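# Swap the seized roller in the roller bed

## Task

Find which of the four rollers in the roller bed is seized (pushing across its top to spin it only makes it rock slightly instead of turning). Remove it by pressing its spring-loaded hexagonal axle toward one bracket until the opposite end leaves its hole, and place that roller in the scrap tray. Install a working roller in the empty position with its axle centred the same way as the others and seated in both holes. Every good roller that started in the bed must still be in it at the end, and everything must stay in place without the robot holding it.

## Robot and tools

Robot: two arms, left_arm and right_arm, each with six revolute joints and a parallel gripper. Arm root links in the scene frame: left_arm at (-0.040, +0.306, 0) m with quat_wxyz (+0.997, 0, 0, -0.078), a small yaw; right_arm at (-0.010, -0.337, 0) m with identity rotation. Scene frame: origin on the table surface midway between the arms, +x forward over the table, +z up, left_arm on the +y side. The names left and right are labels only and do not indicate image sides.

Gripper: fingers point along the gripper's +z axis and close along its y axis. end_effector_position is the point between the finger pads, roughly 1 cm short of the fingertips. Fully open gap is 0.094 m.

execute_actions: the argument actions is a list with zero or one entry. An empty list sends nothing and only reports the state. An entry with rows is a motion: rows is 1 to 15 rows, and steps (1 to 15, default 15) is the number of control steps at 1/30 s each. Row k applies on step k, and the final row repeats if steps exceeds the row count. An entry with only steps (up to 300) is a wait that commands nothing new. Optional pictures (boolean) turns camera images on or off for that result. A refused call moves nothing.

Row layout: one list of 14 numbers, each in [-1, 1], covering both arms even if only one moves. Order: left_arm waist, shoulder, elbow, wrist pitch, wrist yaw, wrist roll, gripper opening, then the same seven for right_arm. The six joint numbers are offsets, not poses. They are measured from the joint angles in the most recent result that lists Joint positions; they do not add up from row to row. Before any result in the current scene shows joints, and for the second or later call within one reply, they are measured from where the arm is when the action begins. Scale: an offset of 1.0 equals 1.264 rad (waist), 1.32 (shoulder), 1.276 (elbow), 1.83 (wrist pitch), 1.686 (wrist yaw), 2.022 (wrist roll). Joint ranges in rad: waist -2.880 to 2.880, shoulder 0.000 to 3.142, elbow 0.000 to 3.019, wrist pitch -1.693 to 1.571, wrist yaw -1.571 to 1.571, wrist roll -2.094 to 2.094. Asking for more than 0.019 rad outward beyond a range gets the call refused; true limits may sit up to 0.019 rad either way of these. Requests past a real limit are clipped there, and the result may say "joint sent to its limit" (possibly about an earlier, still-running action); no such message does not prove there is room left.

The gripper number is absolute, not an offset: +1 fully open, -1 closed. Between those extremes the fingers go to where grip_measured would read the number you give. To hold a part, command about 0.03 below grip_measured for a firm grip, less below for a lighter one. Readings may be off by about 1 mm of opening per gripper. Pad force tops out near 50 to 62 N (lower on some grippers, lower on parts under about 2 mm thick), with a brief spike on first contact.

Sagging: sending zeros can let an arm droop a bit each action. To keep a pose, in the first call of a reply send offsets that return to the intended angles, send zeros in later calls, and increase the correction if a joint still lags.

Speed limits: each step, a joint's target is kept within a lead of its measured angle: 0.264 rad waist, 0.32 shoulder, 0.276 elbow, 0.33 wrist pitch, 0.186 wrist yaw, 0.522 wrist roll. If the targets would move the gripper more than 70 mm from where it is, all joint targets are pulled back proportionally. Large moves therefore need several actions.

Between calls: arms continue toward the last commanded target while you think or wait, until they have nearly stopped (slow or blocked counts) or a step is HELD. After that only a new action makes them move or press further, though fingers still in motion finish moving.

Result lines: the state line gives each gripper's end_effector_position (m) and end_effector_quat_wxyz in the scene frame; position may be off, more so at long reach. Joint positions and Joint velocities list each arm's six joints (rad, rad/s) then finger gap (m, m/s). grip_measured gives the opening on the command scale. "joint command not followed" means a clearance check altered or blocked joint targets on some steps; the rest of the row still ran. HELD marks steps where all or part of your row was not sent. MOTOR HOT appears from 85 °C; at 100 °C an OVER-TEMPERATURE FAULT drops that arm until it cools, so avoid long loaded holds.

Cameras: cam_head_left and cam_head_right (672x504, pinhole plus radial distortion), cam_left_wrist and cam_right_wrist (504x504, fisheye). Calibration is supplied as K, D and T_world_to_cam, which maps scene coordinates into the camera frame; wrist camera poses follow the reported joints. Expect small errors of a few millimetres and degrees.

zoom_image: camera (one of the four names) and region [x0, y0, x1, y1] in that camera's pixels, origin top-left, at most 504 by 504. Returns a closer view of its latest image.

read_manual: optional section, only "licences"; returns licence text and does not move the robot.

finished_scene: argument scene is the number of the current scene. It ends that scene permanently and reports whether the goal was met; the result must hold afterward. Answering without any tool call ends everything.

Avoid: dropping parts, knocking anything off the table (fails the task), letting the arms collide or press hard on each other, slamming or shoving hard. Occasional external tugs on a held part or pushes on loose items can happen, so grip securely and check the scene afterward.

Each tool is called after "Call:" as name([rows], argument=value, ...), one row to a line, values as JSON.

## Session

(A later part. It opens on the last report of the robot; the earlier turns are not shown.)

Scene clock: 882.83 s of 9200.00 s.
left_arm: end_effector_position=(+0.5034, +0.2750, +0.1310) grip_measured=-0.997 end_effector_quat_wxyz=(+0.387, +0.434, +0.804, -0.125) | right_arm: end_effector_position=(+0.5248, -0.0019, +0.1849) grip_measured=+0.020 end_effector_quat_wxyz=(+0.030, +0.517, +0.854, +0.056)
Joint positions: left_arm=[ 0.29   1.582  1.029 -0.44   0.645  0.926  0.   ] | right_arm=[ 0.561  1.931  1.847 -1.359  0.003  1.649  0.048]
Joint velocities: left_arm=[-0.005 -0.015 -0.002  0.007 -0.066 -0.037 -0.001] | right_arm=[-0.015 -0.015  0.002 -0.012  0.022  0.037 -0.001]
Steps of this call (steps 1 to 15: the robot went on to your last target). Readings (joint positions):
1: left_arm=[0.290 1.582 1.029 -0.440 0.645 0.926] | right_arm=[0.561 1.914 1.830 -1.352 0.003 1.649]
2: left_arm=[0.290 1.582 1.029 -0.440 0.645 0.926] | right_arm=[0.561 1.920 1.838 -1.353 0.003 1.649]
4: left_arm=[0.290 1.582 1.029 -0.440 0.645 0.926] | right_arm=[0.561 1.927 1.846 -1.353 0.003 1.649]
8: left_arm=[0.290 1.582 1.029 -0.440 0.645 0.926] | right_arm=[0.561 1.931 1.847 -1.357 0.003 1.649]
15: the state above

Call:
execute_actions([
  {"rows":[[0,0.01,0.01,0,0,0,-1,0,-0.015,0.10,-0.004,0.008,0,-0.04],[0,0.01,0.01,0,0,0,-1,0,-0.008,0.112,-0.006,0.016,0,-0.04],[0,0.01,0.01,0,0,0,-1,0,0.0,0.124,-0.008,0.024,0,-0.04],[0,0.01,0.01,0,0,0,-1,0,0.006,0.136,-0.01,0.032,0,-0.04],[0,0.01,0.01,0,0,0,-1,0,0.012,0.148,-0.012,0.04,0,-0.04],[0,0.01,0.01,0,0,0,-1,0,0.018,0.16,-0.013,0.048,0,-0.04],[0,0.01,0.01,0,0,0,-1,0,0.024,0.172,-0.014,0.056,0,-0.04],[0,0.01,0.01,0,0,0,-1,0,0.031,0.184,-0.015,0.064,0,-0.04],[0,0.01,0.01,0,0,0,-1,0,0.038,0.196,-0.016,0.072,0,-0.04],[0,0.01,0.01,0,0,0,-1,0,0.045,0.208,-0.017,0.08,0,-0.04],[0,0.01,0.01,0,0,0,-1,0,0.052,0.22,-0.018,0.088,0,-0.04],[0,0.01,0.01,0,0,0,-1,0,0.059,0.23,-0.018,0.096,0,-0.04],[0,0.01,0.01,0,0,0,-1,0,0.066,0.24,-0.018,0.104,0,-0.04],[0,0.01,0.01,0,0,0,-1,0,0.073,0.25,-0.018,0.112,0,-0.04],[0,0.01,0.01,0,0,0,-1,0,0.08,0.26,-0.018,0.118,0,-0.04]],"steps":15},
], pictures=false)

Call:
execute_actions([
  {"steps":15},
])

Scene clock: 898.57 s of 9200.00 s.
left_arm: end_effector_position=(+0.5034, +0.2750, +0.1310) grip_measured=-0.997 end_effector_quat_wxyz=(+0.387, +0.434, +0.804, -0.125) | right_arm: end_effector_position=(+0.5801, -0.0034, +0.1805) grip_measured=+0.020 end_effector_quat_wxyz=(+0.115, +0.520, +0.846, +0.027)
Joint positions: left_arm=[ 0.29   1.582  1.029 -0.44   0.645  0.926  0.   ] | right_arm=[ 0.561  2.055  2.021 -1.384  0.182  1.649  0.048]
Joint velocities: left_arm=[ 0.005  0.005 -0.012  0.002  0.007 -0.051  0.   ] | right_arm=[-0.005  0.278  0.354 -0.022  0.359 -0.022  0.   ]
Steps of this call (steps 1 to 15: the robot went on to your last target; steps 16 to 90: nothing new was sent; then 12.23 s passed at rest; steps 91 to 105: all 15 steps of this action). Readings (joint positions):
91: left_arm=[0.290 1.582 1.029 -0.440 0.645 0.926] | right_arm=[0.561 1.933 1.849 -1.360 0.007 1.649]
92: left_arm=[0.290 1.582 1.029 -0.440 0.645 0.926] | right_arm=[0.561 1.935 1.853 -1.363 0.015 1.649]
94: left_arm=[0.290 1.582 1.029 -0.440 0.645 0.926] | right_arm=[0.561 1.948 1.873 -1.371 0.042 1.649]
98: left_arm=[0.290 1.582 1.029 -0.440 0.645 0.926] | right_arm=[0.561 1.987 1.931 -1.377 0.094 1.649]
105: the state above

Scene clock: 899.07 s of 9200.00 s.
left_arm: end_effector_position=(+0.5034, +0.2750, +0.1310) grip_measured=-0.997 end_effector_quat_wxyz=(+0.387, +0.434, +0.804, -0.125) | right_arm: end_effector_position=(+0.5869, -0.0017, +0.1669) grip_measured=+0.020 end_effector_quat_wxyz=(+0.117, +0.520, +0.846, +0.018)
Joint positions: left_arm=[ 0.29   1.582  1.029 -0.44   0.645  0.926  0.   ] | right_arm=[ 0.561  2.09   2.042 -1.385  0.195  1.649  0.048]
Joint velocities: left_arm=[-0.015 -0.015  0.002 -0.007  0.037  0.051  0.   ] | right_arm=[-0.005 -0.015 -0.017 -0.017  0.007 -0.022 -0.001]
Steps of this call (steps 1 to 15: the robot went on to your last target). Readings (joint positions):
1: left_arm=[0.290 1.582 1.029 -0.440 0.645 0.926] | right_arm=[0.561 2.064 2.031 -1.384 0.190 1.649]
2: left_arm=[0.290 1.582 1.029 -0.440 0.645 0.926] | right_arm=[0.561 2.071 2.039 -1.384 0.194 1.649]
4: left_arm=[0.290 1.582 1.029 -0.440 0.645 0.926] | right_arm=[0.561 2.079 2.042 -1.384 0.195 1.649]
8: left_arm=[0.290 1.582 1.029 -0.440 0.645 0.926] | right_arm=[0.561 2.088 2.042 -1.385 0.195 1.649]
15: the state above
camera_calibration (this result's frames):
cam_left_wrist: T_world_to_cam=[[-0.802753, -0.578524, -0.144559, 0.582641], [-0.550269, 0.812082, -0.194235, 0.0831207], [0.229763, -0.0763758, -0.970245, 0.15979], [0, 0, 0, 1]] pos_world=[0.476742, 0.281775, 0.255406]
cam_right_wrist: T_world_to_cam=[[-0.877357, -0.453496, -0.156798, 0.536889], [-0.475795, 0.779878, 0.406705, 0.219483], [-0.0621555, 0.43143, -0.900003, 0.308555], [0, 0, 0, 1]] pos_world=[0.594651, -0.0608136, 0.272619]

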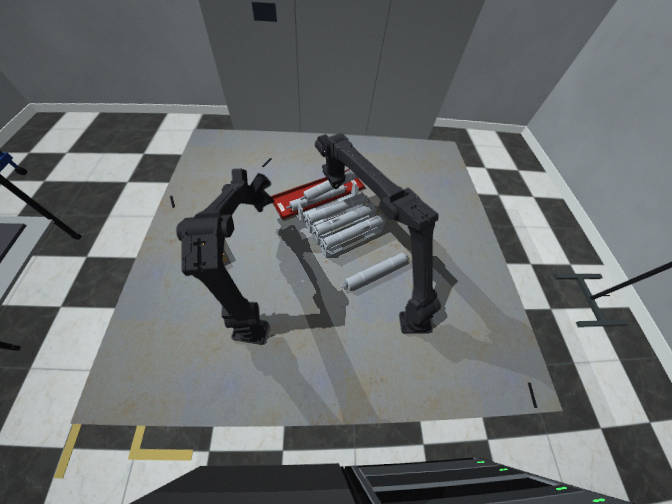

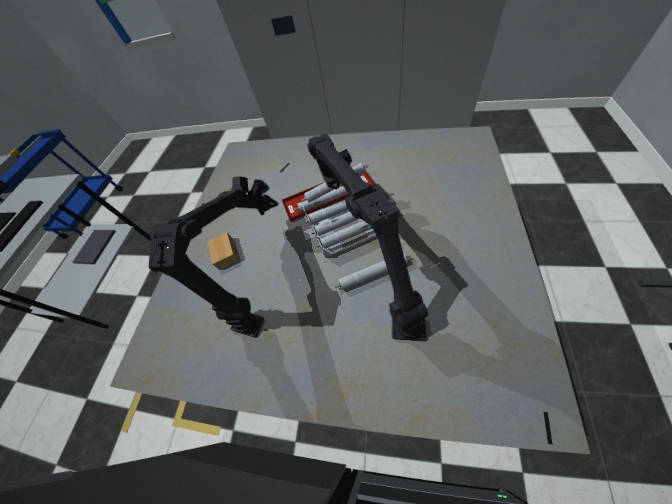

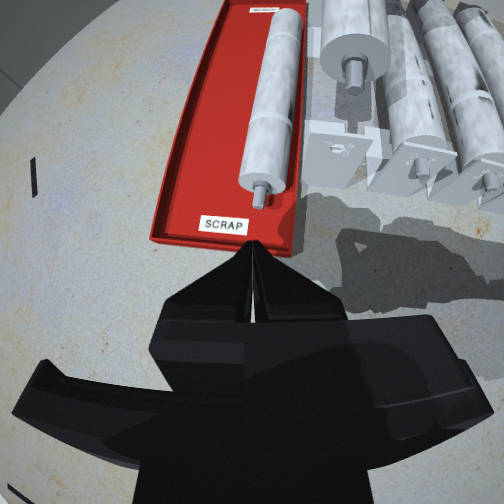

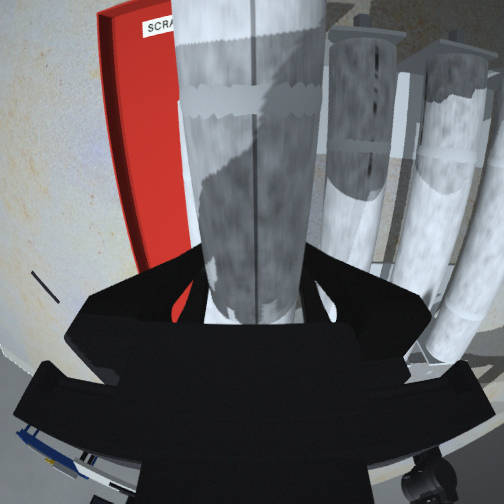

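Call:
execute_actions([
  {"rows":[[0,0.01,0.01,0,0,-0.1,0,0,-0.045,0.04,0,0.004,0,-0.04],[0,0.01,0.01,0,0,-0.2,0.5,0,-0.045,0.04,0,0.004,0,-0.04],[0,0.01,0.01,0,0,-0.75,1,0,-0.045,0.04,0,0.004,0,-0.04]],"steps":15},
], pictures=false)

Call:
execute_actions([
  {"rows":[[0,0.01,0.01,0,0,-0.73,1,0,-0.045,0.04,0,0.004,0,-0.04]],"steps":15},
], pictures=false)

Scene clock: 911.03 s of 9200.00 s.
left_arm: end_effector_position=(+0.5034, +0.2750, +0.1310) grip_measured=+1.000 end_effector_quat_wxyz=(+0.235, -0.132, +0.904, -0.332) | right_arm: end_effector_position=(+0.5869, -0.0017, +0.1669) grip_measured=+0.020 end_effector_quat_wxyz=(+0.117, +0.520, +0.846, +0.018)
Joint positions: left_arm=[ 0.29   1.582  1.029 -0.44   0.645 -0.355  0.094] | right_arm=[ 0.561  2.09   2.042 -1.385  0.195  1.649  0.048]
Joint velocities: left_arm=[-0.005 -0.015  0.012 -0.007  0.007 -1.516  0.   ] | right_arm=[-0.005  0.005 -0.007 -0.002  0.022 -0.022 -0.   ]
Steps of this call (steps 1 to 15: the robot went on to your last target; steps 16 to 90: nothing new was sent; then 8.47 s passed at rest; steps 91 to 105: all 15 steps of this action). Readings (joint positions):
91: left_arm=[0.290 1.582 1.029 -0.440 0.645 0.896] | right_arm=[0.561 2.090 2.042 -1.385 0.195 1.649]
92: left_arm=[0.290 1.582 1.029 -0.440 0.645 0.832] | right_arm=[0.561 2.090 2.042 -1.385 0.195 1.649]
94: left_arm=[0.290 1.582 1.029 -0.440 0.645 0.641] | right_arm=[0.561 2.090 2.042 -1.385 0.195 1.649]
98: left_arm=[0.290 1.582 1.029 -0.440 0.645 0.249] | right_arm=[0.561 2.090 2.042 -1.385 0.195 1.649]
105: the state above

Scene clock: 911.53 s of 9200.00 s.
left_arm: end_effector_position=(+0.5034, +0.2750, +0.1310) grip_measured=+1.000 end_effector_quat_wxyz=(+0.013, +0.653, -0.639, +0.406) | right_arm: end_effector_position=(+0.5869, -0.0017, +0.1669) grip_measured=+0.020 end_effector_quat_wxyz=(+0.117, +0.520, +0.846, +0.018)
Joint positions: left_arm=[ 0.29   1.582  1.029 -0.44   0.645 -1.655  0.094] | right_arm=[ 0.561  2.09   2.042 -1.385  0.195  1.649  0.048]
Joint velocities: left_arm=[-0.005  0.005  0.012  0.002 -0.051 -1.092  0.   ] | right_arm=[-0.005 -0.015 -0.002  0.022 -0.037  0.022 -0.   ]
Steps of this call (steps 1 to 15: all 15 steps of this action). Readings (joint positions):
1: left_arm=[0.290 1.582 1.029 -0.440 0.645 -0.445] | right_arm=[0.561 2.090 2.042 -1.385 0.195 1.649]
2: left_arm=[0.290 1.582 1.029 -0.440 0.645 -0.543] | right_arm=[0.561 2.090 2.042 -1.385 0.195 1.649]
4: left_arm=[0.290 1.582 1.029 -0.440 0.645 -0.739] | right_arm=[0.561 2.090 2.042 -1.385 0.195 1.649]
8: left_arm=[0.290 1.582 1.029 -0.440 0.645 -1.130] | right_arm=[0.561 2.090 2.042 -1.385 0.195 1.649]
15: the state above

Call:
execute_actions([
  {"rows":[[-0.01,0.02,0,0,0,-0.12,1,0,-0.03,0.04,0.01,0.004,0,-0.04],[-0.02,0.026,0,0,0,-0.14,1,0,-0.025,0.04,0.014,0.004,0,-0.04],[-0.03,0.032,-0.005,0,0,-0.16,1,0,-0.02,0.04,0.018,0.004,0,-0.04],[-0.04,0.038,-0.01,0,0,-0.18,1,0,-0.016,0.04,0.022,0.004,0,-0.04],[-0.05,0.044,-0.015,0,0,-0.2,1,0,-0.012,0.04,0.022,0.004,0,-0.04],[-0.06,0.05,-0.02,0,0,-0.21,1,0,-0.008,0.04,0.022,0.004,0,-0.04],[-0.07,0.055,-0.025,0,0,-0.21,1,0,-0.005,0.04,0.022,0.004,0,-0.04],[-0.08,0.06,-0.025,0,0,-0.21,1,0,-0.002,0.04,0.022,0.004,0,-0.04],[-0.084,0.06,-0.025,0,0,-0.21,1,0,0.001,0.04,0.022,0.004,0,-0.04],[-0.084,0.06,-0.025,0,0,-0.21,1,0,0.004,0.04,0.022,0.004,0,-0.04]],"steps":15},
], pictures=false)

Call:
execute_actions([
  {"steps":12},
])

Scene clock: 923.47 s of 9200.00 s.
left_arm: end_effector_position=(+0.4795, +0.2114, +0.0809) grip_measured=+1.000 end_effector_quat_wxyz=(+0.145, +0.754, -0.536, +0.351) | right_arm: end_effector_position=(+0.5921, +0.0017, +0.1369) grip_measured=+0.020 end_effector_quat_wxyz=(+0.112, +0.519, +0.847, +0.007)
Joint positions: left_arm=[ 0.173  1.65   0.992 -0.44   0.645 -2.049  0.094] | right_arm=[ 0.561  2.136  2.042 -1.363  0.195  1.649  0.048]
Joint velocities: left_arm=[ 0.005  0.015 -0.022 -0.007  0.051 -0.125  0.   ] | right_arm=[ 0.005  0.122  0.012  0.002 -0.022 -0.037 -0.   ]
Steps of this call (steps 1 to 30: the robot went on to your last target; steps 31 to 90: nothing new was sent; then 8.43 s passed at rest; steps 91 to 105: all 15 steps of this action). Readings (joint positions):
91: left_arm=[0.290 1.582 1.029 -0.440 0.645 -1.826] | right_arm=[0.561 2.090 2.042 -1.385 0.195 1.649]
92: left_arm=[0.289 1.582 1.029 -0.440 0.645 -1.843] | right_arm=[0.561 2.090 2.042 -1.384 0.195 1.649]
94: left_arm=[0.281 1.586 1.029 -0.440 0.645 -1.892] | right_arm=[0.561 2.091 2.042 -1.378 0.195 1.649]
98: left_arm=[0.232 1.607 1.014 -0.440 0.645 -1.990] | right_arm=[0.561 2.101 2.042 -1.364 0.195 1.649]
105: the state above

Scene clock: 923.87 s of 9200.00 s.
left_arm: end_effector_position=(+0.4797, +0.2128, +0.0807) grip_measured=+1.000 end_effector_quat_wxyz=(+0.147, +0.758, -0.530, +0.350) | right_arm: end_effector_position=(+0.5925, +0.0019, +0.1301) grip_measured=+0.020 end_effector_quat_wxyz=(+0.110, +0.519, +0.848, +0.003)
Joint positions: left_arm=[ 0.176  1.65   0.992 -0.44   0.645 -2.063  0.094] | right_arm=[ 0.561  2.147  2.042 -1.362  0.195  1.649  0.048]
Joint velocities: left_arm=[ 0.005 -0.015 -0.007 -0.002  0.022 -0.051  0.   ] | right_arm=[ 0.015 -0.005 -0.002 -0.002  0.037 -0.022 -0.002]
Steps of this call (steps 1 to 12: the robot went on to your last target). Readings (joint positions):
1: left_arm=[0.175 1.650 0.992 -0.440 0.645 -2.052] | right_arm=[0.561 2.140 2.042 -1.363 0.195 1.649]
2: left_arm=[0.175 1.650 0.992 -0.440 0.645 -2.055] | right_arm=[0.561 2.143 2.042 -1.363 0.195 1.649]
4: left_arm=[0.176 1.650 0.992 -0.440 0.645 -2.058] | right_arm=[0.561 2.146 2.042 -1.363 0.195 1.649]
8: left_arm=[0.176 1.650 0.992 -0.440 0.645 -2.061] | right_arm=[0.561 2.147 2.042 -1.362 0.195 1.649]
12: the state above
camera_calibration (this result's frames):
cam_left_wrist: T_world_to_cam=[[0.908093, 0.385171, 0.164345, -0.530365], [-0.0807574, -0.224011, 0.971235, 0.0120348], [0.410907, -0.895244, -0.172317, 0.134715], [0, 0, 0, 1]] pos_world=[0.427237, 0.32758, 0.098688]
cam_right_wrist: T_world_to_cam=[[-0.881265, -0.455949, -0.124432, 0.535825], [-0.464502, 0.786968, 0.406103, 0.227771], [-0.0872383, 0.415683, -0.905316, 0.289773], [0, 0, 0, 1]] pos_world=[0.603283, -0.0553941, 0.236512]

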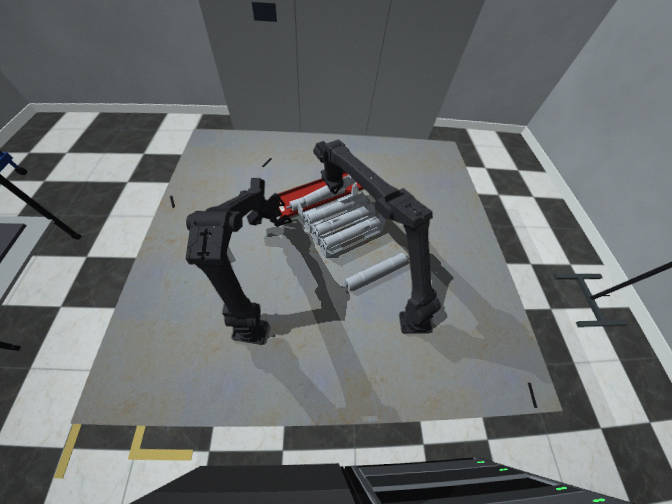

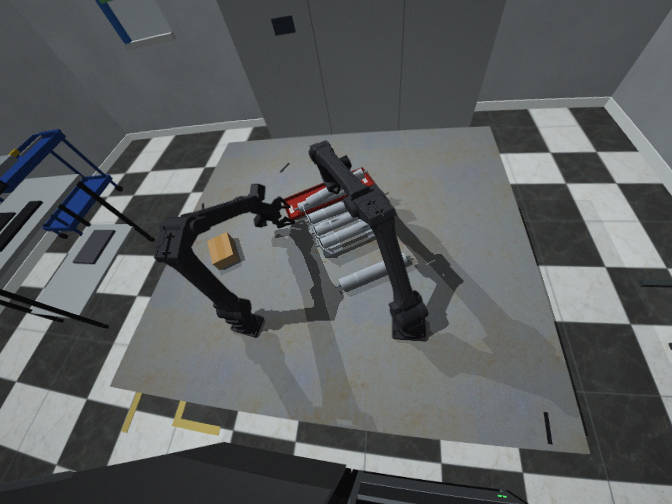

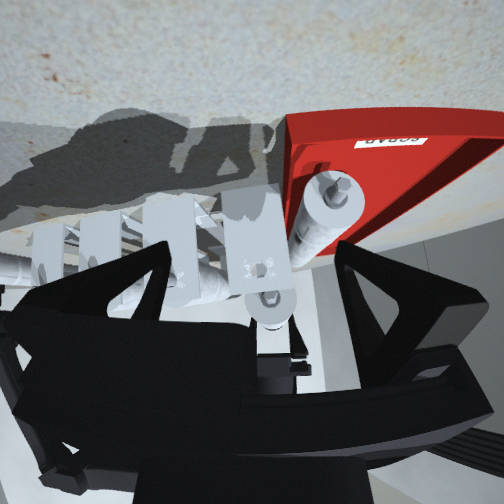

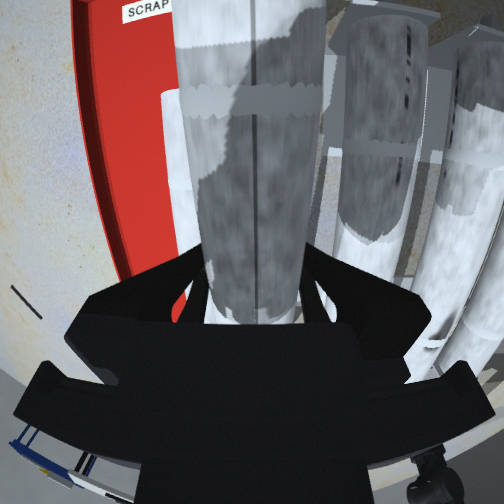

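Excellent view.

Call:
zoom_image(camera="cam_left_wrist", region=[220, 245, 320, 335])

Region (220, 245, 320, 335) of cam_left_wrist's 504x504 image, scaled by 5.040, with more detail than that image has; it fills the top 454 rows of this view, and the rest is white.

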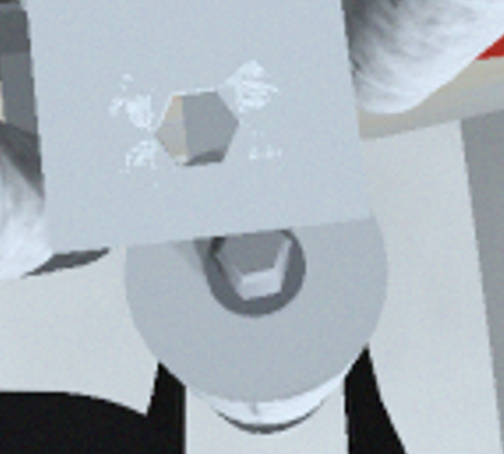

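Call:
execute_actions([
  {"rows":[[0,0.01,0.01,0,0,0,1,-0.006,-0.04,0.04,-0.006,0.004,-0.01,-0.04],[0,0.01,0.01,0,0,0,1,-0.012,-0.04,0.04,-0.013,0.004,-0.018,-0.04]],"steps":15},
])

Call:
zoom_image(camera="cam_left_wrist", region=[220, 245, 320, 335])

Call:
zoom_image(camera="cam_head_left", region=[275, 175, 345, 230])

Scene clock: 943.60 s of 9200.00 s.
left_arm: end_effector_position=(+0.4797, +0.2128, +0.0807) grip_measured=+1.000 end_effector_quat_wxyz=(+0.147, +0.759, -0.529, +0.350) | right_arm: end_effector_position=(+0.5898, -0.0011, +0.1297) grip_measured=+0.020 end_effector_quat_wxyz=(+0.107, +0.511, +0.853, -0.005)
Joint positions: left_arm=[ 0.176  1.65   0.992 -0.44   0.645 -2.064  0.094] | right_arm=[ 0.559  2.147  2.042 -1.378  0.195  1.629  0.048]
Joint velocities: left_arm=[ 0.005 -0.015 -0.032 -0.007 -0.007  0.007  0.   ] | right_arm=[-0.005  0.024 -0.012 -0.002 -0.037  0.022 -0.001]
Steps of this call (steps 1 to 30: the robot went on to your last target; steps 31 to 90: nothing new was sent; then 16.23 s passed at rest; steps 91 to 105: all 15 steps of this action). Readings (joint positions):
91: left_arm=[0.176 1.650 0.992 -0.440 0.645 -2.064] | right_arm=[0.561 2.147 2.042 -1.362 0.195 1.649]
92: left_arm=[0.176 1.650 0.992 -0.440 0.645 -2.064] | right_arm=[0.561 2.147 2.042 -1.365 0.195 1.646]
94: left_arm=[0.176 1.650 0.992 -0.440 0.645 -2.064] | right_arm=[0.561 2.147 2.042 -1.373 0.195 1.639]
98: left_arm=[0.176 1.650 0.992 -0.440 0.645 -2.064] | right_arm=[0.560 2.147 2.042 -1.378 0.195 1.633]
105: the state above
camera_calibration (this result's frames):
cam_left_wrist: T_world_to_cam=[[0.907891, 0.385981, 0.163563, -0.530377], [-0.0799152, -0.223659, 0.971386, 0.0115437], [0.411519, -0.894983, -0.172212, 0.134357], [0, 0, 0, 1]] pos_world=[0.427156, 0.327545, 0.0986743]
cam_right_wrist: T_world_to_cam=[[-0.874619, -0.473343, -0.104821, 0.525506], [-0.472377, 0.783381, 0.403948, 0.233898], [-0.109091, 0.402816, -0.908757, 0.303751], [0, 0, 0, 1]] pos_world=[0.603242, -0.0568426, 0.236637]

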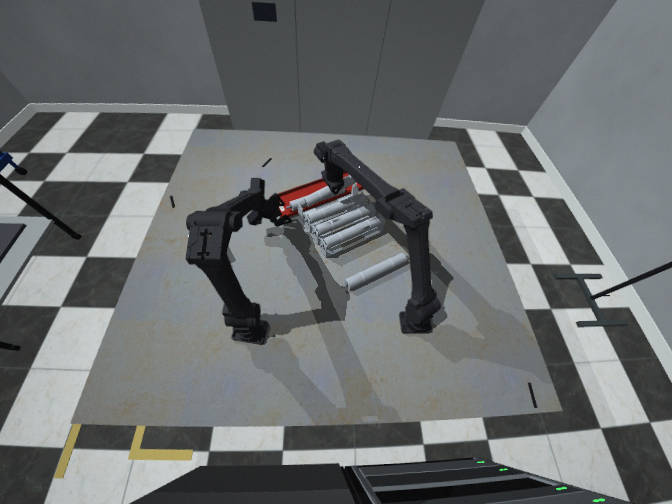

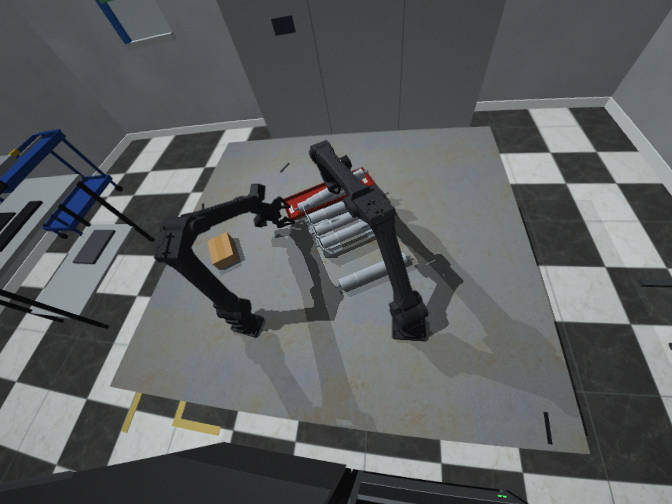

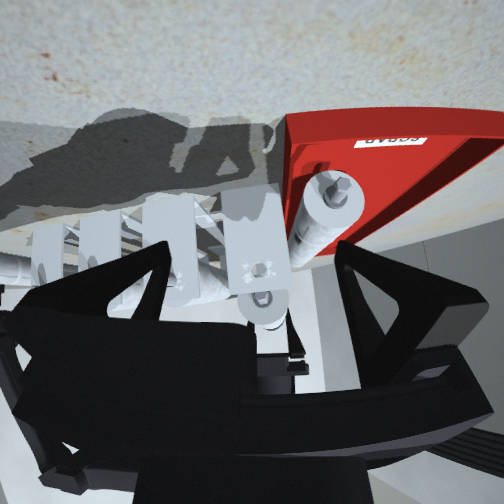

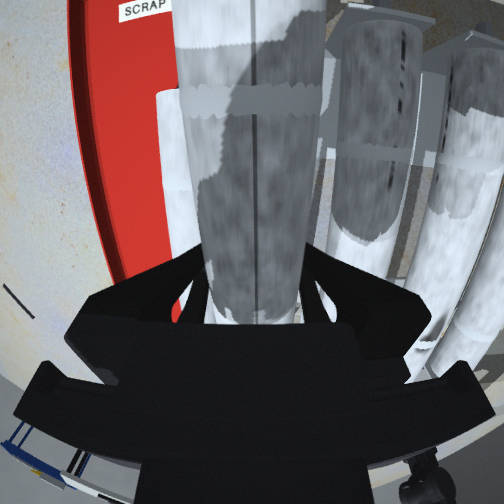

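Region (220, 245, 320, 335) of cam_left_wrist's 504x504 image, scaled by 5.040, with more detail than that image has; it fills the top 454 rows of this view, and the rest is white.

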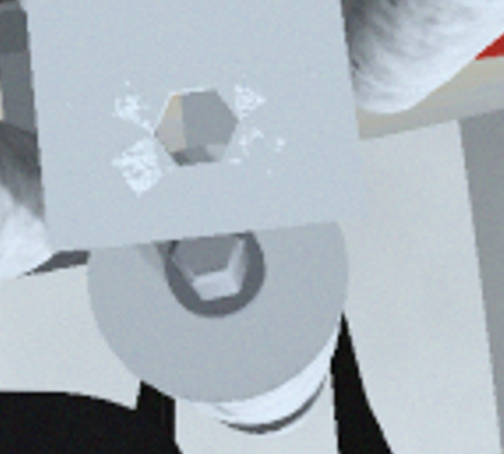

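Region (275, 175, 345, 230) of cam_head_left's 672x504 image, scaled by 7.200, with more detail than that image has; it fills the top 396 rows of this view, and the rest is white.

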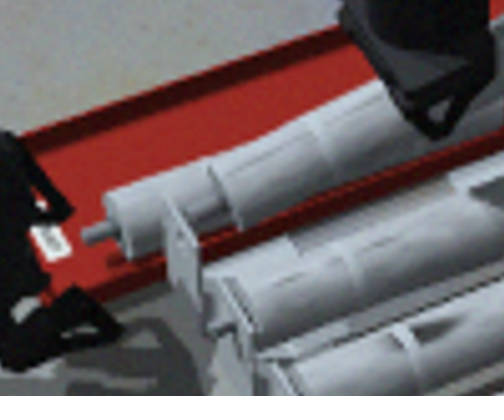

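Call:
execute_actions([
  {"rows":[[0,0.01,0.01,0,0,0,1,0,-0.03,0.04,0,0.004,0,-0.04],[0,0.01,0.01,0,0,0,1,0,-0.024,0.04,0,0.004,0,-0.04],[0,0.01,0.01,0,0,0,1,0,-0.02,0.04,0,0.004,0,-0.04],[0,0.01,0.01,0,0,0,1,0,-0.016,0.04,0,0.004,0,-0.04],[0,0.01,0.01,0,0,0,1,0,-0.013,0.04,0,0.004,0,-0.04]],"steps":15},
], pictures=false)

Call:
execute_actions([
  {"steps":10},
])

Call:
zoom_image(camera="cam_left_wrist", region=[220, 245, 320, 335])

Scene clock: 965.57 s of 9200.00 s.
left_arm: end_effector_position=(+0.4797, +0.2128, +0.0807) grip_measured=+1.000 end_effector_quat_wxyz=(+0.147, +0.759, -0.529, +0.350) | right_arm: end_effector_position=(+0.5896, -0.0012, +0.1142) grip_measured=+0.020 end_effector_quat_wxyz=(+0.101, +0.509, +0.854, -0.016)
Joint positions: left_arm=[ 0.176  1.65   0.992 -0.44   0.645 -2.064  0.094] | right_arm=[ 0.559  2.17   2.042 -1.378  0.195  1.628  0.048]
Joint velocities: left_arm=[-0.005 -0.024 -0.012 -0.002  0.007  0.037  0.   ] | right_arm=[ 0.005  0.015  0.002 -0.002 -0.007  0.037 -0.   ]
Steps of this call (steps 1 to 15: the robot went on to your last target; steps 16 to 90: nothing new was sent; then 18.47 s passed at rest; steps 91 to 105: all 15 steps of this action). Readings (joint positions):
91: left_arm=[0.176 1.650 0.992 -0.440 0.645 -2.064] | right_arm=[0.559 2.147 2.042 -1.378 0.195 1.628]
92: left_arm=[0.176 1.650 0.992 -0.440 0.645 -2.064] | right_arm=[0.559 2.147 2.042 -1.378 0.195 1.628]
94: left_arm=[0.176 1.650 0.992 -0.440 0.645 -2.064] | right_arm=[0.559 2.148 2.042 -1.378 0.195 1.628]
98: left_arm=[0.176 1.650 0.992 -0.440 0.645 -2.064] | right_arm=[0.559 2.155 2.042 -1.378 0.195 1.628]
105: the state above

Scene clock: 965.90 s of 9200.00 s.
left_arm: end_effector_position=(+0.4797, +0.2128, +0.0807) grip_measured=+1.000 end_effector_quat_wxyz=(+0.147, +0.759, -0.529, +0.350) | right_arm: end_effector_position=(+0.5896, -0.0012, +0.1137) grip_measured=+0.020 end_effector_quat_wxyz=(+0.101, +0.509, +0.854, -0.016)
Joint positions: left_arm=[ 0.176  1.65   0.992 -0.44   0.645 -2.064  0.094] | right_arm=[ 0.559  2.171  2.042 -1.378  0.195  1.628  0.048]
Joint velocities: left_arm=[ 0.005  0.005 -0.017 -0.007  0.007  0.022  0.   ] | right_arm=[-0.015 -0.015 -0.002 -0.007  0.066  0.007  0.001]
Steps of this call (steps 1 to 10: the robot went on to your last target). Readings (joint positions):
1: left_arm=[0.176 1.650 0.992 -0.440 0.645 -2.064] | right_arm=[0.559 2.171 2.042 -1.378 0.195 1.628]
2: left_arm=[0.176 1.650 0.992 -0.440 0.645 -2.064] | right_arm=[0.559 2.171 2.042 -1.378 0.195 1.628]
4: left_arm=[0.176 1.650 0.992 -0.440 0.645 -2.064] | right_arm=[0.559 2.171 2.042 -1.378 0.195 1.628]
8: left_arm=[0.176 1.650 0.992 -0.440 0.645 -2.064] | right_arm=[0.559 2.171 2.042 -1.378 0.195 1.628]
10: the state above
camera_calibration (this result's frames):
cam_left_wrist: T_world_to_cam=[[0.907891, 0.385981, 0.163563, -0.530377], [-0.0799152, -0.223659, 0.971386, 0.0115437], [0.411519, -0.894983, -0.172212, 0.134357], [0, 0, 0, 1]] pos_world=[0.427156, 0.327545, 0.0986743]
cam_right_wrist: T_world_to_cam=[[-0.875991, -0.475524, -0.0807242, 0.521687], [-0.464975, 0.788079, 0.403397, 0.236056], [-0.128208, 0.390907, -0.911457, 0.30083], [0, 0, 0, 1]] pos_world=[0.605322, -0.0555526, 0.221082]

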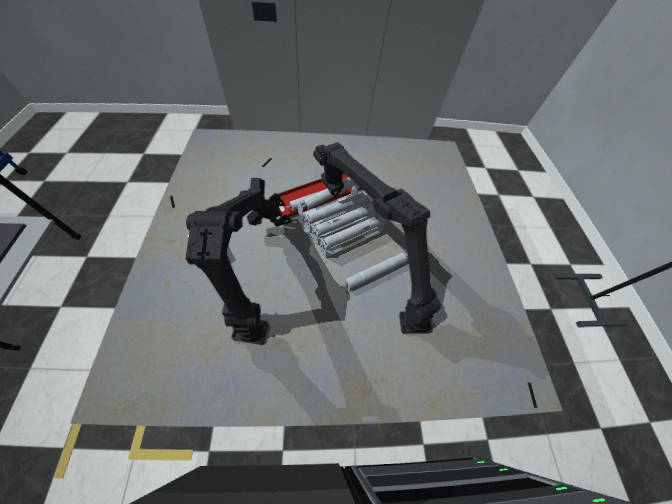

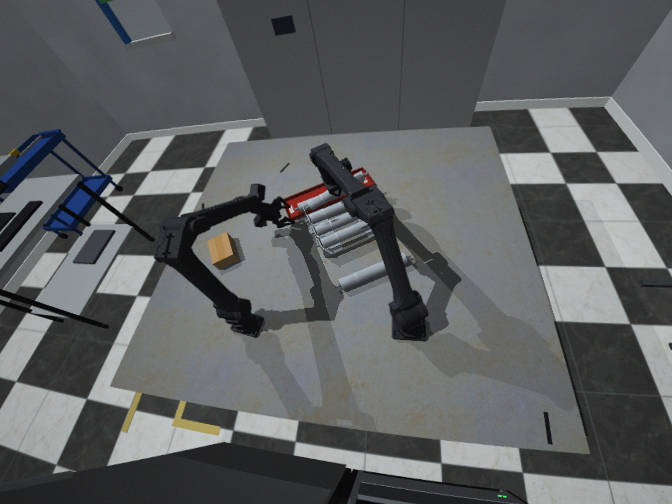

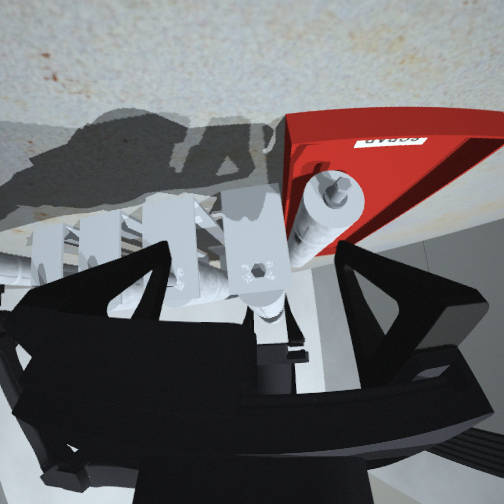

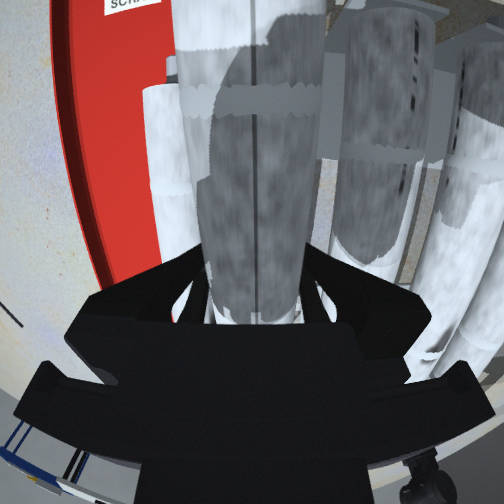

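Region (220, 245, 320, 335) of cam_left_wrist's 504x504 image, scaled by 5.040, with more detail than that image has; it fills the top 454 rows of this view, and the rest is white.

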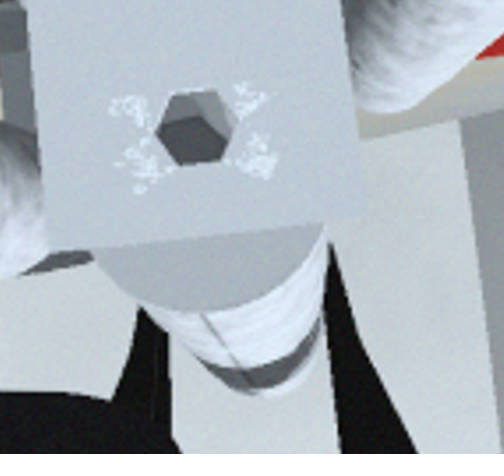

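Call:
execute_actions([
  {"rows":[[0,0.01,0.01,0,0,0,1,0,-0.028,0.04,0.008,0.002,0,-0.04],[0,0.01,0.01,0,0,0,1,0,-0.024,0.04,0.012,0,0,-0.04],[0,0.01,0.01,0,0,0,1,0,-0.02,0.04,0.016,-0.004,0,-0.04],[0,0.01,0.01,0,0,0,1,0,-0.019,0.04,0.016,-0.008,0,-0.04],[0,0.01,0.01,0,0,0,1,0,-0.019,0.04,0.016,-0.011,0,-0.04]],"steps":15},
], pictures=false)

Call:
execute_actions([
  {"steps":6},
])

Call:
zoom_image(camera="cam_left_wrist", region=[235, 250, 285, 295])

Scene clock: 975.80 s of 9200.00 s.
left_arm: end_effector_position=(+0.4797, +0.2128, +0.0807) grip_measured=+1.000 end_effector_quat_wxyz=(+0.147, +0.759, -0.529, +0.350) | right_arm: end_effector_position=(+0.5904, +0.0038, +0.1061) grip_measured=+0.020 end_effector_quat_wxyz=(+0.092, +0.510, +0.855, -0.009)
Joint positions: left_arm=[ 0.176  1.65   0.992 -0.44   0.645 -2.064  0.094] | right_arm=[ 0.559  2.181  2.042 -1.363  0.172  1.628  0.048]
Joint velocities: left_arm=[-0.015 -0.015 -0.007 -0.022 -0.066  0.007  0.   ] | right_arm=[ 0.005  0.005 -0.007 -0.022 -0.066  0.022  0.   ]
Steps of this call (steps 1 to 15: the robot went on to your last target; steps 16 to 90: nothing new was sent; then 6.40 s passed at rest; steps 91 to 105: all 15 steps of this action). Readings (joint positions):
91: left_arm=[0.176 1.650 0.992 -0.440 0.645 -2.064] | right_arm=[0.559 2.171 2.042 -1.378 0.195 1.628]
92: left_arm=[0.176 1.650 0.992 -0.440 0.645 -2.064] | right_arm=[0.559 2.171 2.042 -1.377 0.193 1.628]
94: left_arm=[0.176 1.650 0.992 -0.440 0.645 -2.064] | right_arm=[0.559 2.172 2.042 -1.370 0.184 1.628]
98: left_arm=[0.176 1.650 0.992 -0.440 0.645 -2.064] | right_arm=[0.559 2.176 2.042 -1.364 0.176 1.628]
105: the state above

Scene clock: 976.00 s of 9200.00 s.
left_arm: end_effector_position=(+0.4797, +0.2128, +0.0807) grip_measured=+1.000 end_effector_quat_wxyz=(+0.147, +0.759, -0.529, +0.350) | right_arm: end_effector_position=(+0.5904, +0.0038, +0.1056) grip_measured=+0.020 end_effector_quat_wxyz=(+0.092, +0.510, +0.855, -0.009)
Joint positions: left_arm=[ 0.176  1.65   0.992 -0.44   0.645 -2.064  0.094] | right_arm=[ 0.559  2.182  2.042 -1.363  0.172  1.628  0.048]
Joint velocities: left_arm=[-0.005  0.005 -0.012 -0.002 -0.066  0.051  0.   ] | right_arm=[-0.015 -0.015  0.007 -0.017  0.007  0.007 -0.002]
Steps of this call (steps 1 to 6: the robot went on to your last target). Readings (joint positions):
1: left_arm=[0.176 1.650 0.992 -0.440 0.645 -2.064] | right_arm=[0.559 2.182 2.042 -1.363 0.172 1.628]
2: left_arm=[0.176 1.650 0.992 -0.440 0.645 -2.064] | right_arm=[0.559 2.182 2.042 -1.363 0.172 1.628]
4: left_arm=[0.176 1.650 0.992 -0.440 0.645 -2.064] | right_arm=[0.559 2.182 2.042 -1.363 0.172 1.628]
6: the state above
camera_calibration (this result's frames):
cam_left_wrist: T_world_to_cam=[[0.907891, 0.385981, 0.163563, -0.530377], [-0.0799152, -0.223659, 0.971386, 0.0115437], [0.411519, -0.894983, -0.172212, 0.134357], [0, 0, 0, 1]] pos_world=[0.427156, 0.327545, 0.0986743]
cam_right_wrist: T_world_to_cam=[[-0.876042, -0.475148, -0.0823747, 0.524308], [-0.462288, 0.778841, 0.423905, 0.232045], [-0.137261, 0.40944, -0.901953, 0.295875], [0, 0, 0, 1]] pos_world=[0.607199, -0.0527457, 0.21169]

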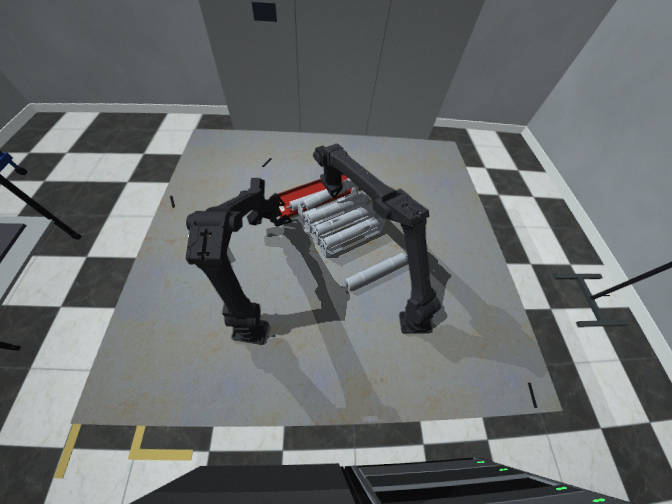

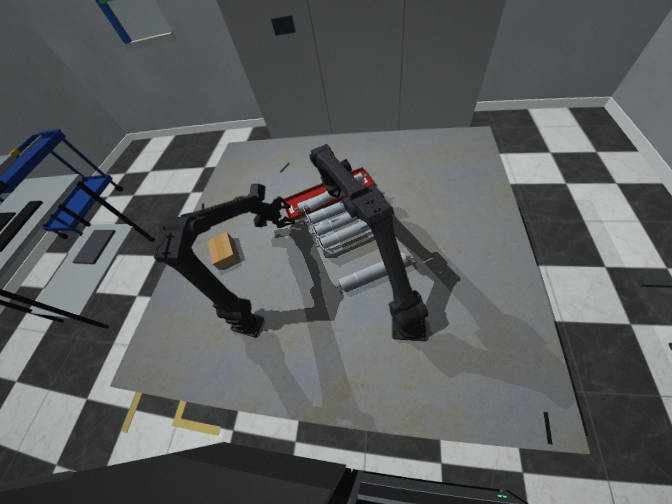

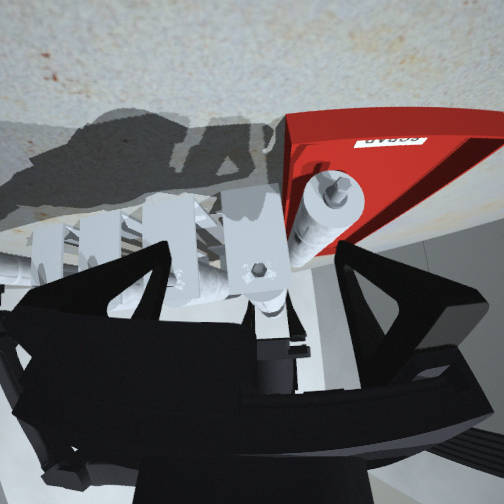

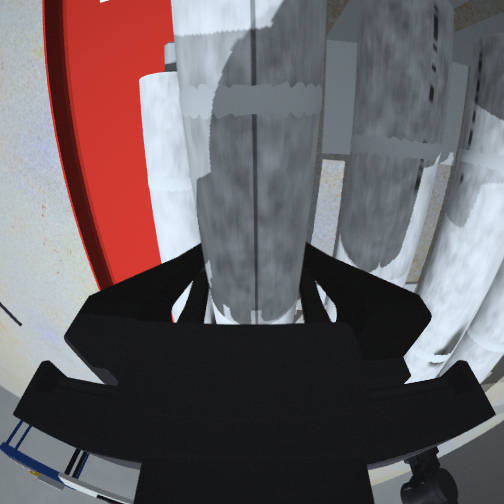

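Region (235, 250, 285, 295) of cam_left_wrist's 504x504 image, scaled by 10.080, with more detail than that image has; it fills the top 454 rows of this view, and the rest is white.

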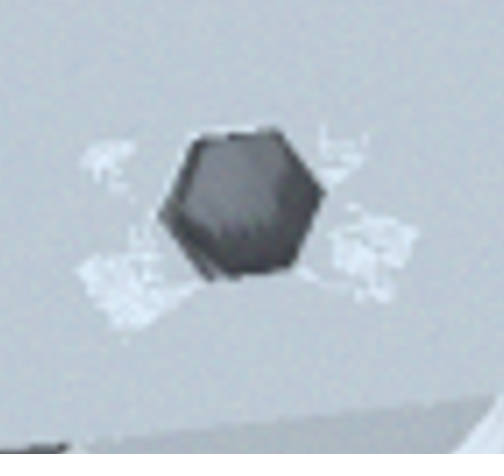

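Call:
execute_actions([
  {"rows":[[0,0.01,0.01,0,0,0,1,0.008,-0.035,0.04,0.004,0,0.004,-0.04],[0,0.01,0.01,0,0,0,1,0.014,-0.035,0.04,0.004,-0.002,0.008,-0.04],[0,0.01,0.01,0,0,0,1,0.02,-0.035,0.04,0.004,-0.003,0.012,-0.04]],"steps":15},
])

Call:
zoom_image(camera="cam_left_wrist", region=[235, 250, 285, 295])

Scene clock: 985.10 s of 9200.00 s.
left_arm: end_effector_position=(+0.4797, +0.2128, +0.0807) grip_measured=+1.000 end_effector_quat_wxyz=(+0.147, +0.759, -0.529, +0.350) | right_arm: end_effector_position=(+0.5902, +0.0041, +0.1056) grip_measured=+0.020 end_effector_quat_wxyz=(+0.091, +0.510, +0.855, -0.009)
Joint positions: left_arm=[ 0.176  1.65   0.992 -0.44   0.645 -2.064  0.094] | right_arm=[ 0.559  2.182  2.042 -1.363  0.17   1.629  0.048]
Joint velocities: left_arm=[-0.015 -0.005  0.002 -0.002 -0.007 -0.007  0.   ] | right_arm=[-0.015  0.005 -0.002 -0.002 -0.066 -0.037 -0.   ]
Steps of this call (steps 1 to 15: the robot went on to your last target; steps 16 to 90: nothing new was sent; then 5.60 s passed at rest; steps 91 to 105: all 15 steps of this action). Readings (joint positions):
91: left_arm=[0.176 1.650 0.992 -0.440 0.645 -2.064] | right_arm=[0.559 2.182 2.042 -1.363 0.172 1.628]
92: left_arm=[0.176 1.650 0.992 -0.440 0.645 -2.064] | right_arm=[0.559 2.182 2.042 -1.363 0.171 1.628]
94: left_arm=[0.176 1.650 0.992 -0.440 0.645 -2.064] | right_arm=[0.559 2.182 2.042 -1.363 0.170 1.629]
98: left_arm=[0.176 1.650 0.992 -0.440 0.645 -2.064] | right_arm=[0.559 2.182 2.042 -1.363 0.170 1.629]
105: the state above
camera_calibration (this result's frames):
cam_left_wrist: T_world_to_cam=[[0.907891, 0.385981, 0.163563, -0.530377], [-0.0799152, -0.223659, 0.971386, 0.0115437], [0.411519, -0.894983, -0.172212, 0.134357], [0, 0, 0, 1]] pos_world=[0.427156, 0.327545, 0.0986743]
cam_right_wrist: T_world_to_cam=[[-0.876592, -0.474125, -0.0824211, 0.524608], [-0.461071, 0.778395, 0.426045, 0.23078], [-0.137842, 0.41147, -0.90094, 0.295879], [0, 0, 0, 1]] pos_world=[0.607058, -0.052654, 0.211485]

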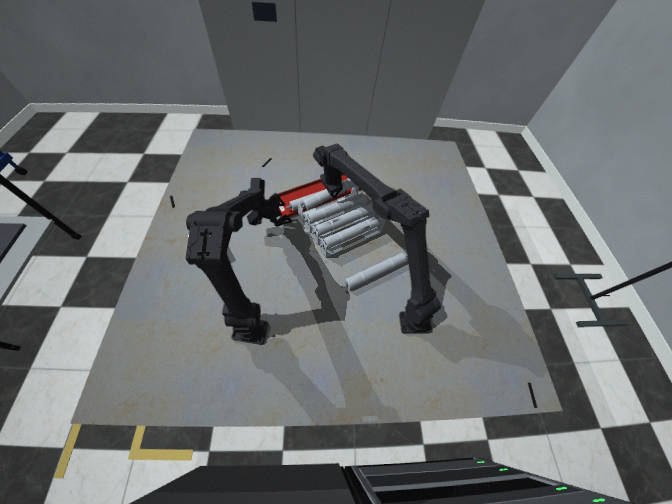

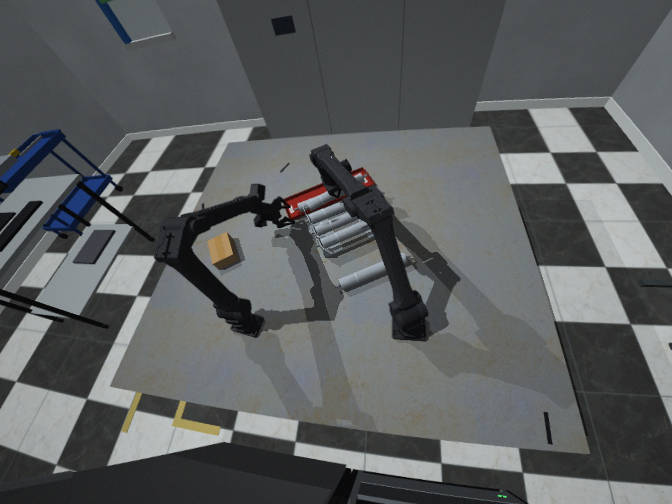

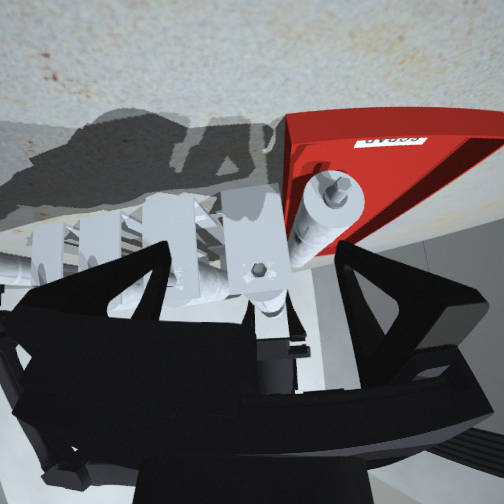

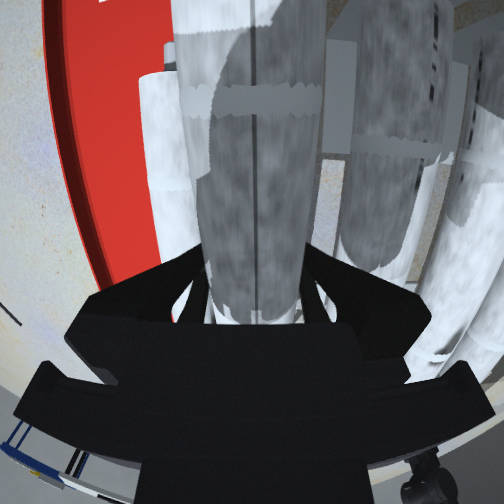

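Region (235, 250, 285, 295) of cam_left_wrist's 504x504 image, scaled by 10.080, with more detail than that image has; it fills the top 454 rows of this view, and the rest is white.

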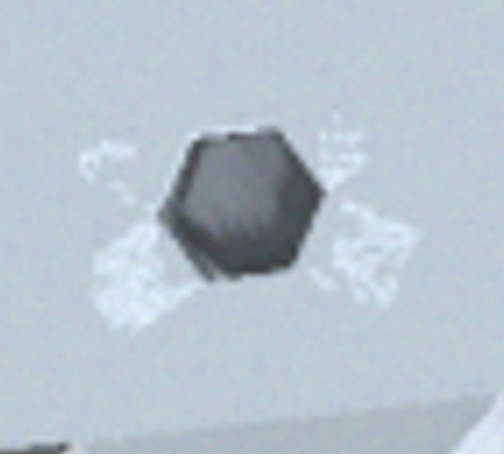

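Call:
execute_actions([
  {"rows":[[0,0.01,0.01,0,0,0,1,0.02,-0.035,0.04,-0.004,-0.003,-0.006,-0.04],[0,0.01,0.01,0,0,0,1,0.022,-0.035,0.04,-0.007,-0.003,-0.01,-0.04],[0,0.01,0.01,0,0,0,1,0.024,-0.035,0.04,-0.009,-0.003,-0.01,-0.04]],"steps":15},
])

Call:
zoom_image(camera="cam_left_wrist", region=[235, 250, 285, 295])

Scene clock: 995.40 s of 9200.00 s.
left_arm: end_effector_position=(+0.4797, +0.2128, +0.0807) grip_measured=+1.000 end_effector_quat_wxyz=(+0.147, +0.759, -0.529, +0.350) | right_arm: end_effector_position=(+0.5882, +0.0056, +0.1054) grip_measured=+0.020 end_effector_quat_wxyz=(+0.088, +0.509, +0.856, -0.010)
Joint positions: left_arm=[ 0.176  1.65   0.992 -0.44   0.645 -2.064  0.094] | right_arm=[ 0.561  2.182  2.042 -1.367  0.166  1.628  0.048]
Joint velocities: left_arm=[ 0.005  0.005 -0.002 -0.012 -0.066 -0.022  0.   ] | right_arm=[-0.005  0.005 -0.017  0.002 -0.051 -0.095 -0.001]
Steps of this call (steps 1 to 15: the robot went on to your last target; steps 16 to 90: nothing new was sent; then 6.80 s passed at rest; steps 91 to 105: all 15 steps of this action). Readings (joint positions):
91: left_arm=[0.176 1.650 0.992 -0.440 0.645 -2.064] | right_arm=[0.559 2.182 2.042 -1.363 0.169 1.629]
92: left_arm=[0.176 1.650 0.992 -0.440 0.645 -2.064] | right_arm=[0.559 2.182 2.042 -1.364 0.169 1.628]
94: left_arm=[0.176 1.650 0.992 -0.440 0.645 -2.064] | right_arm=[0.560 2.182 2.042 -1.367 0.166 1.627]
98: left_arm=[0.176 1.650 0.992 -0.440 0.645 -2.064] | right_arm=[0.561 2.182 2.042 -1.367 0.166 1.628]
105: the state above
camera_calibration (this result's frames):
cam_left_wrist: T_world_to_cam=[[0.907891, 0.385981, 0.163563, -0.530377], [-0.0799152, -0.223659, 0.971386, 0.0115437], [0.411519, -0.894983, -0.172212, 0.134357], [0, 0, 0, 1]] pos_world=[0.427156, 0.327545, 0.0986743]
cam_right_wrist: T_world_to_cam=[[-0.875309, -0.477265, -0.0777994, 0.522282], [-0.461415, 0.776199, 0.429664, 0.228645], [-0.144676, 0.411986, -0.899631, 0.29872], [0, 0, 0, 1]] pos_world=[0.605876, -0.0512758, 0.211131]

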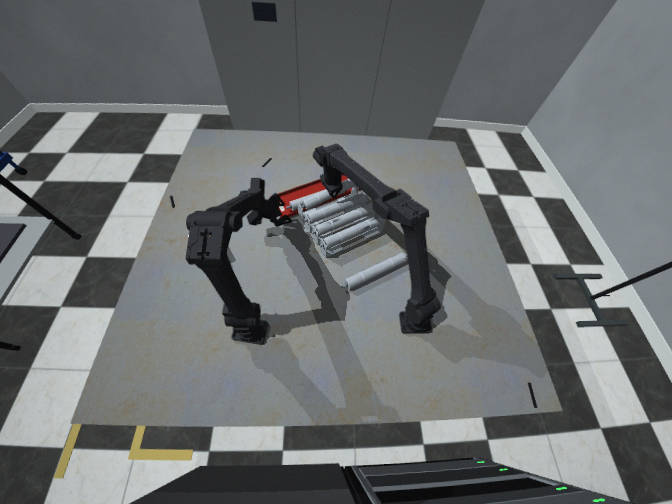

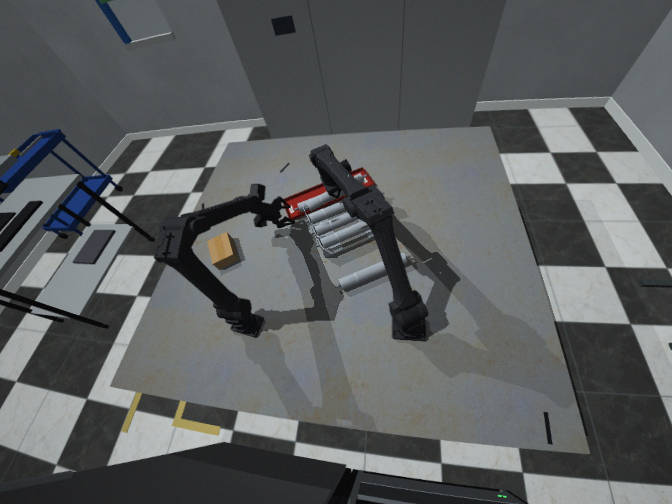

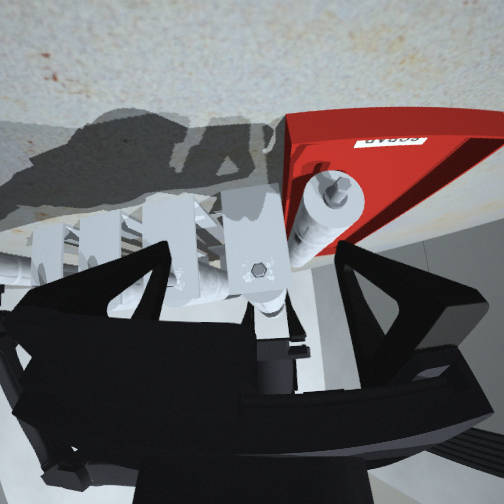

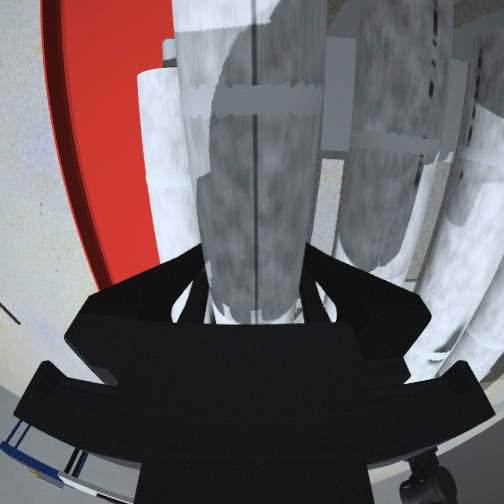

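Region (235, 250, 285, 295) of cam_left_wrist's 504x504 image, scaled by 10.080, with more detail than that image has; it fills the top 454 rows of this view, and the rest is white.

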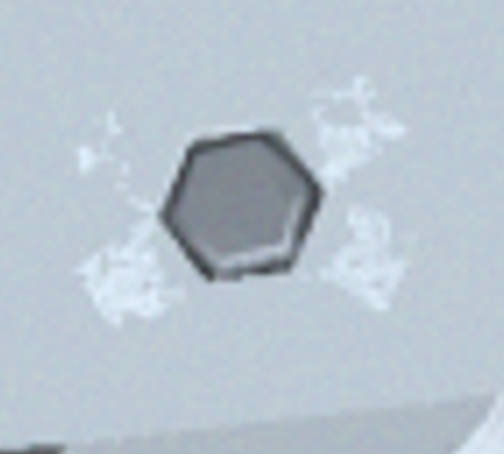

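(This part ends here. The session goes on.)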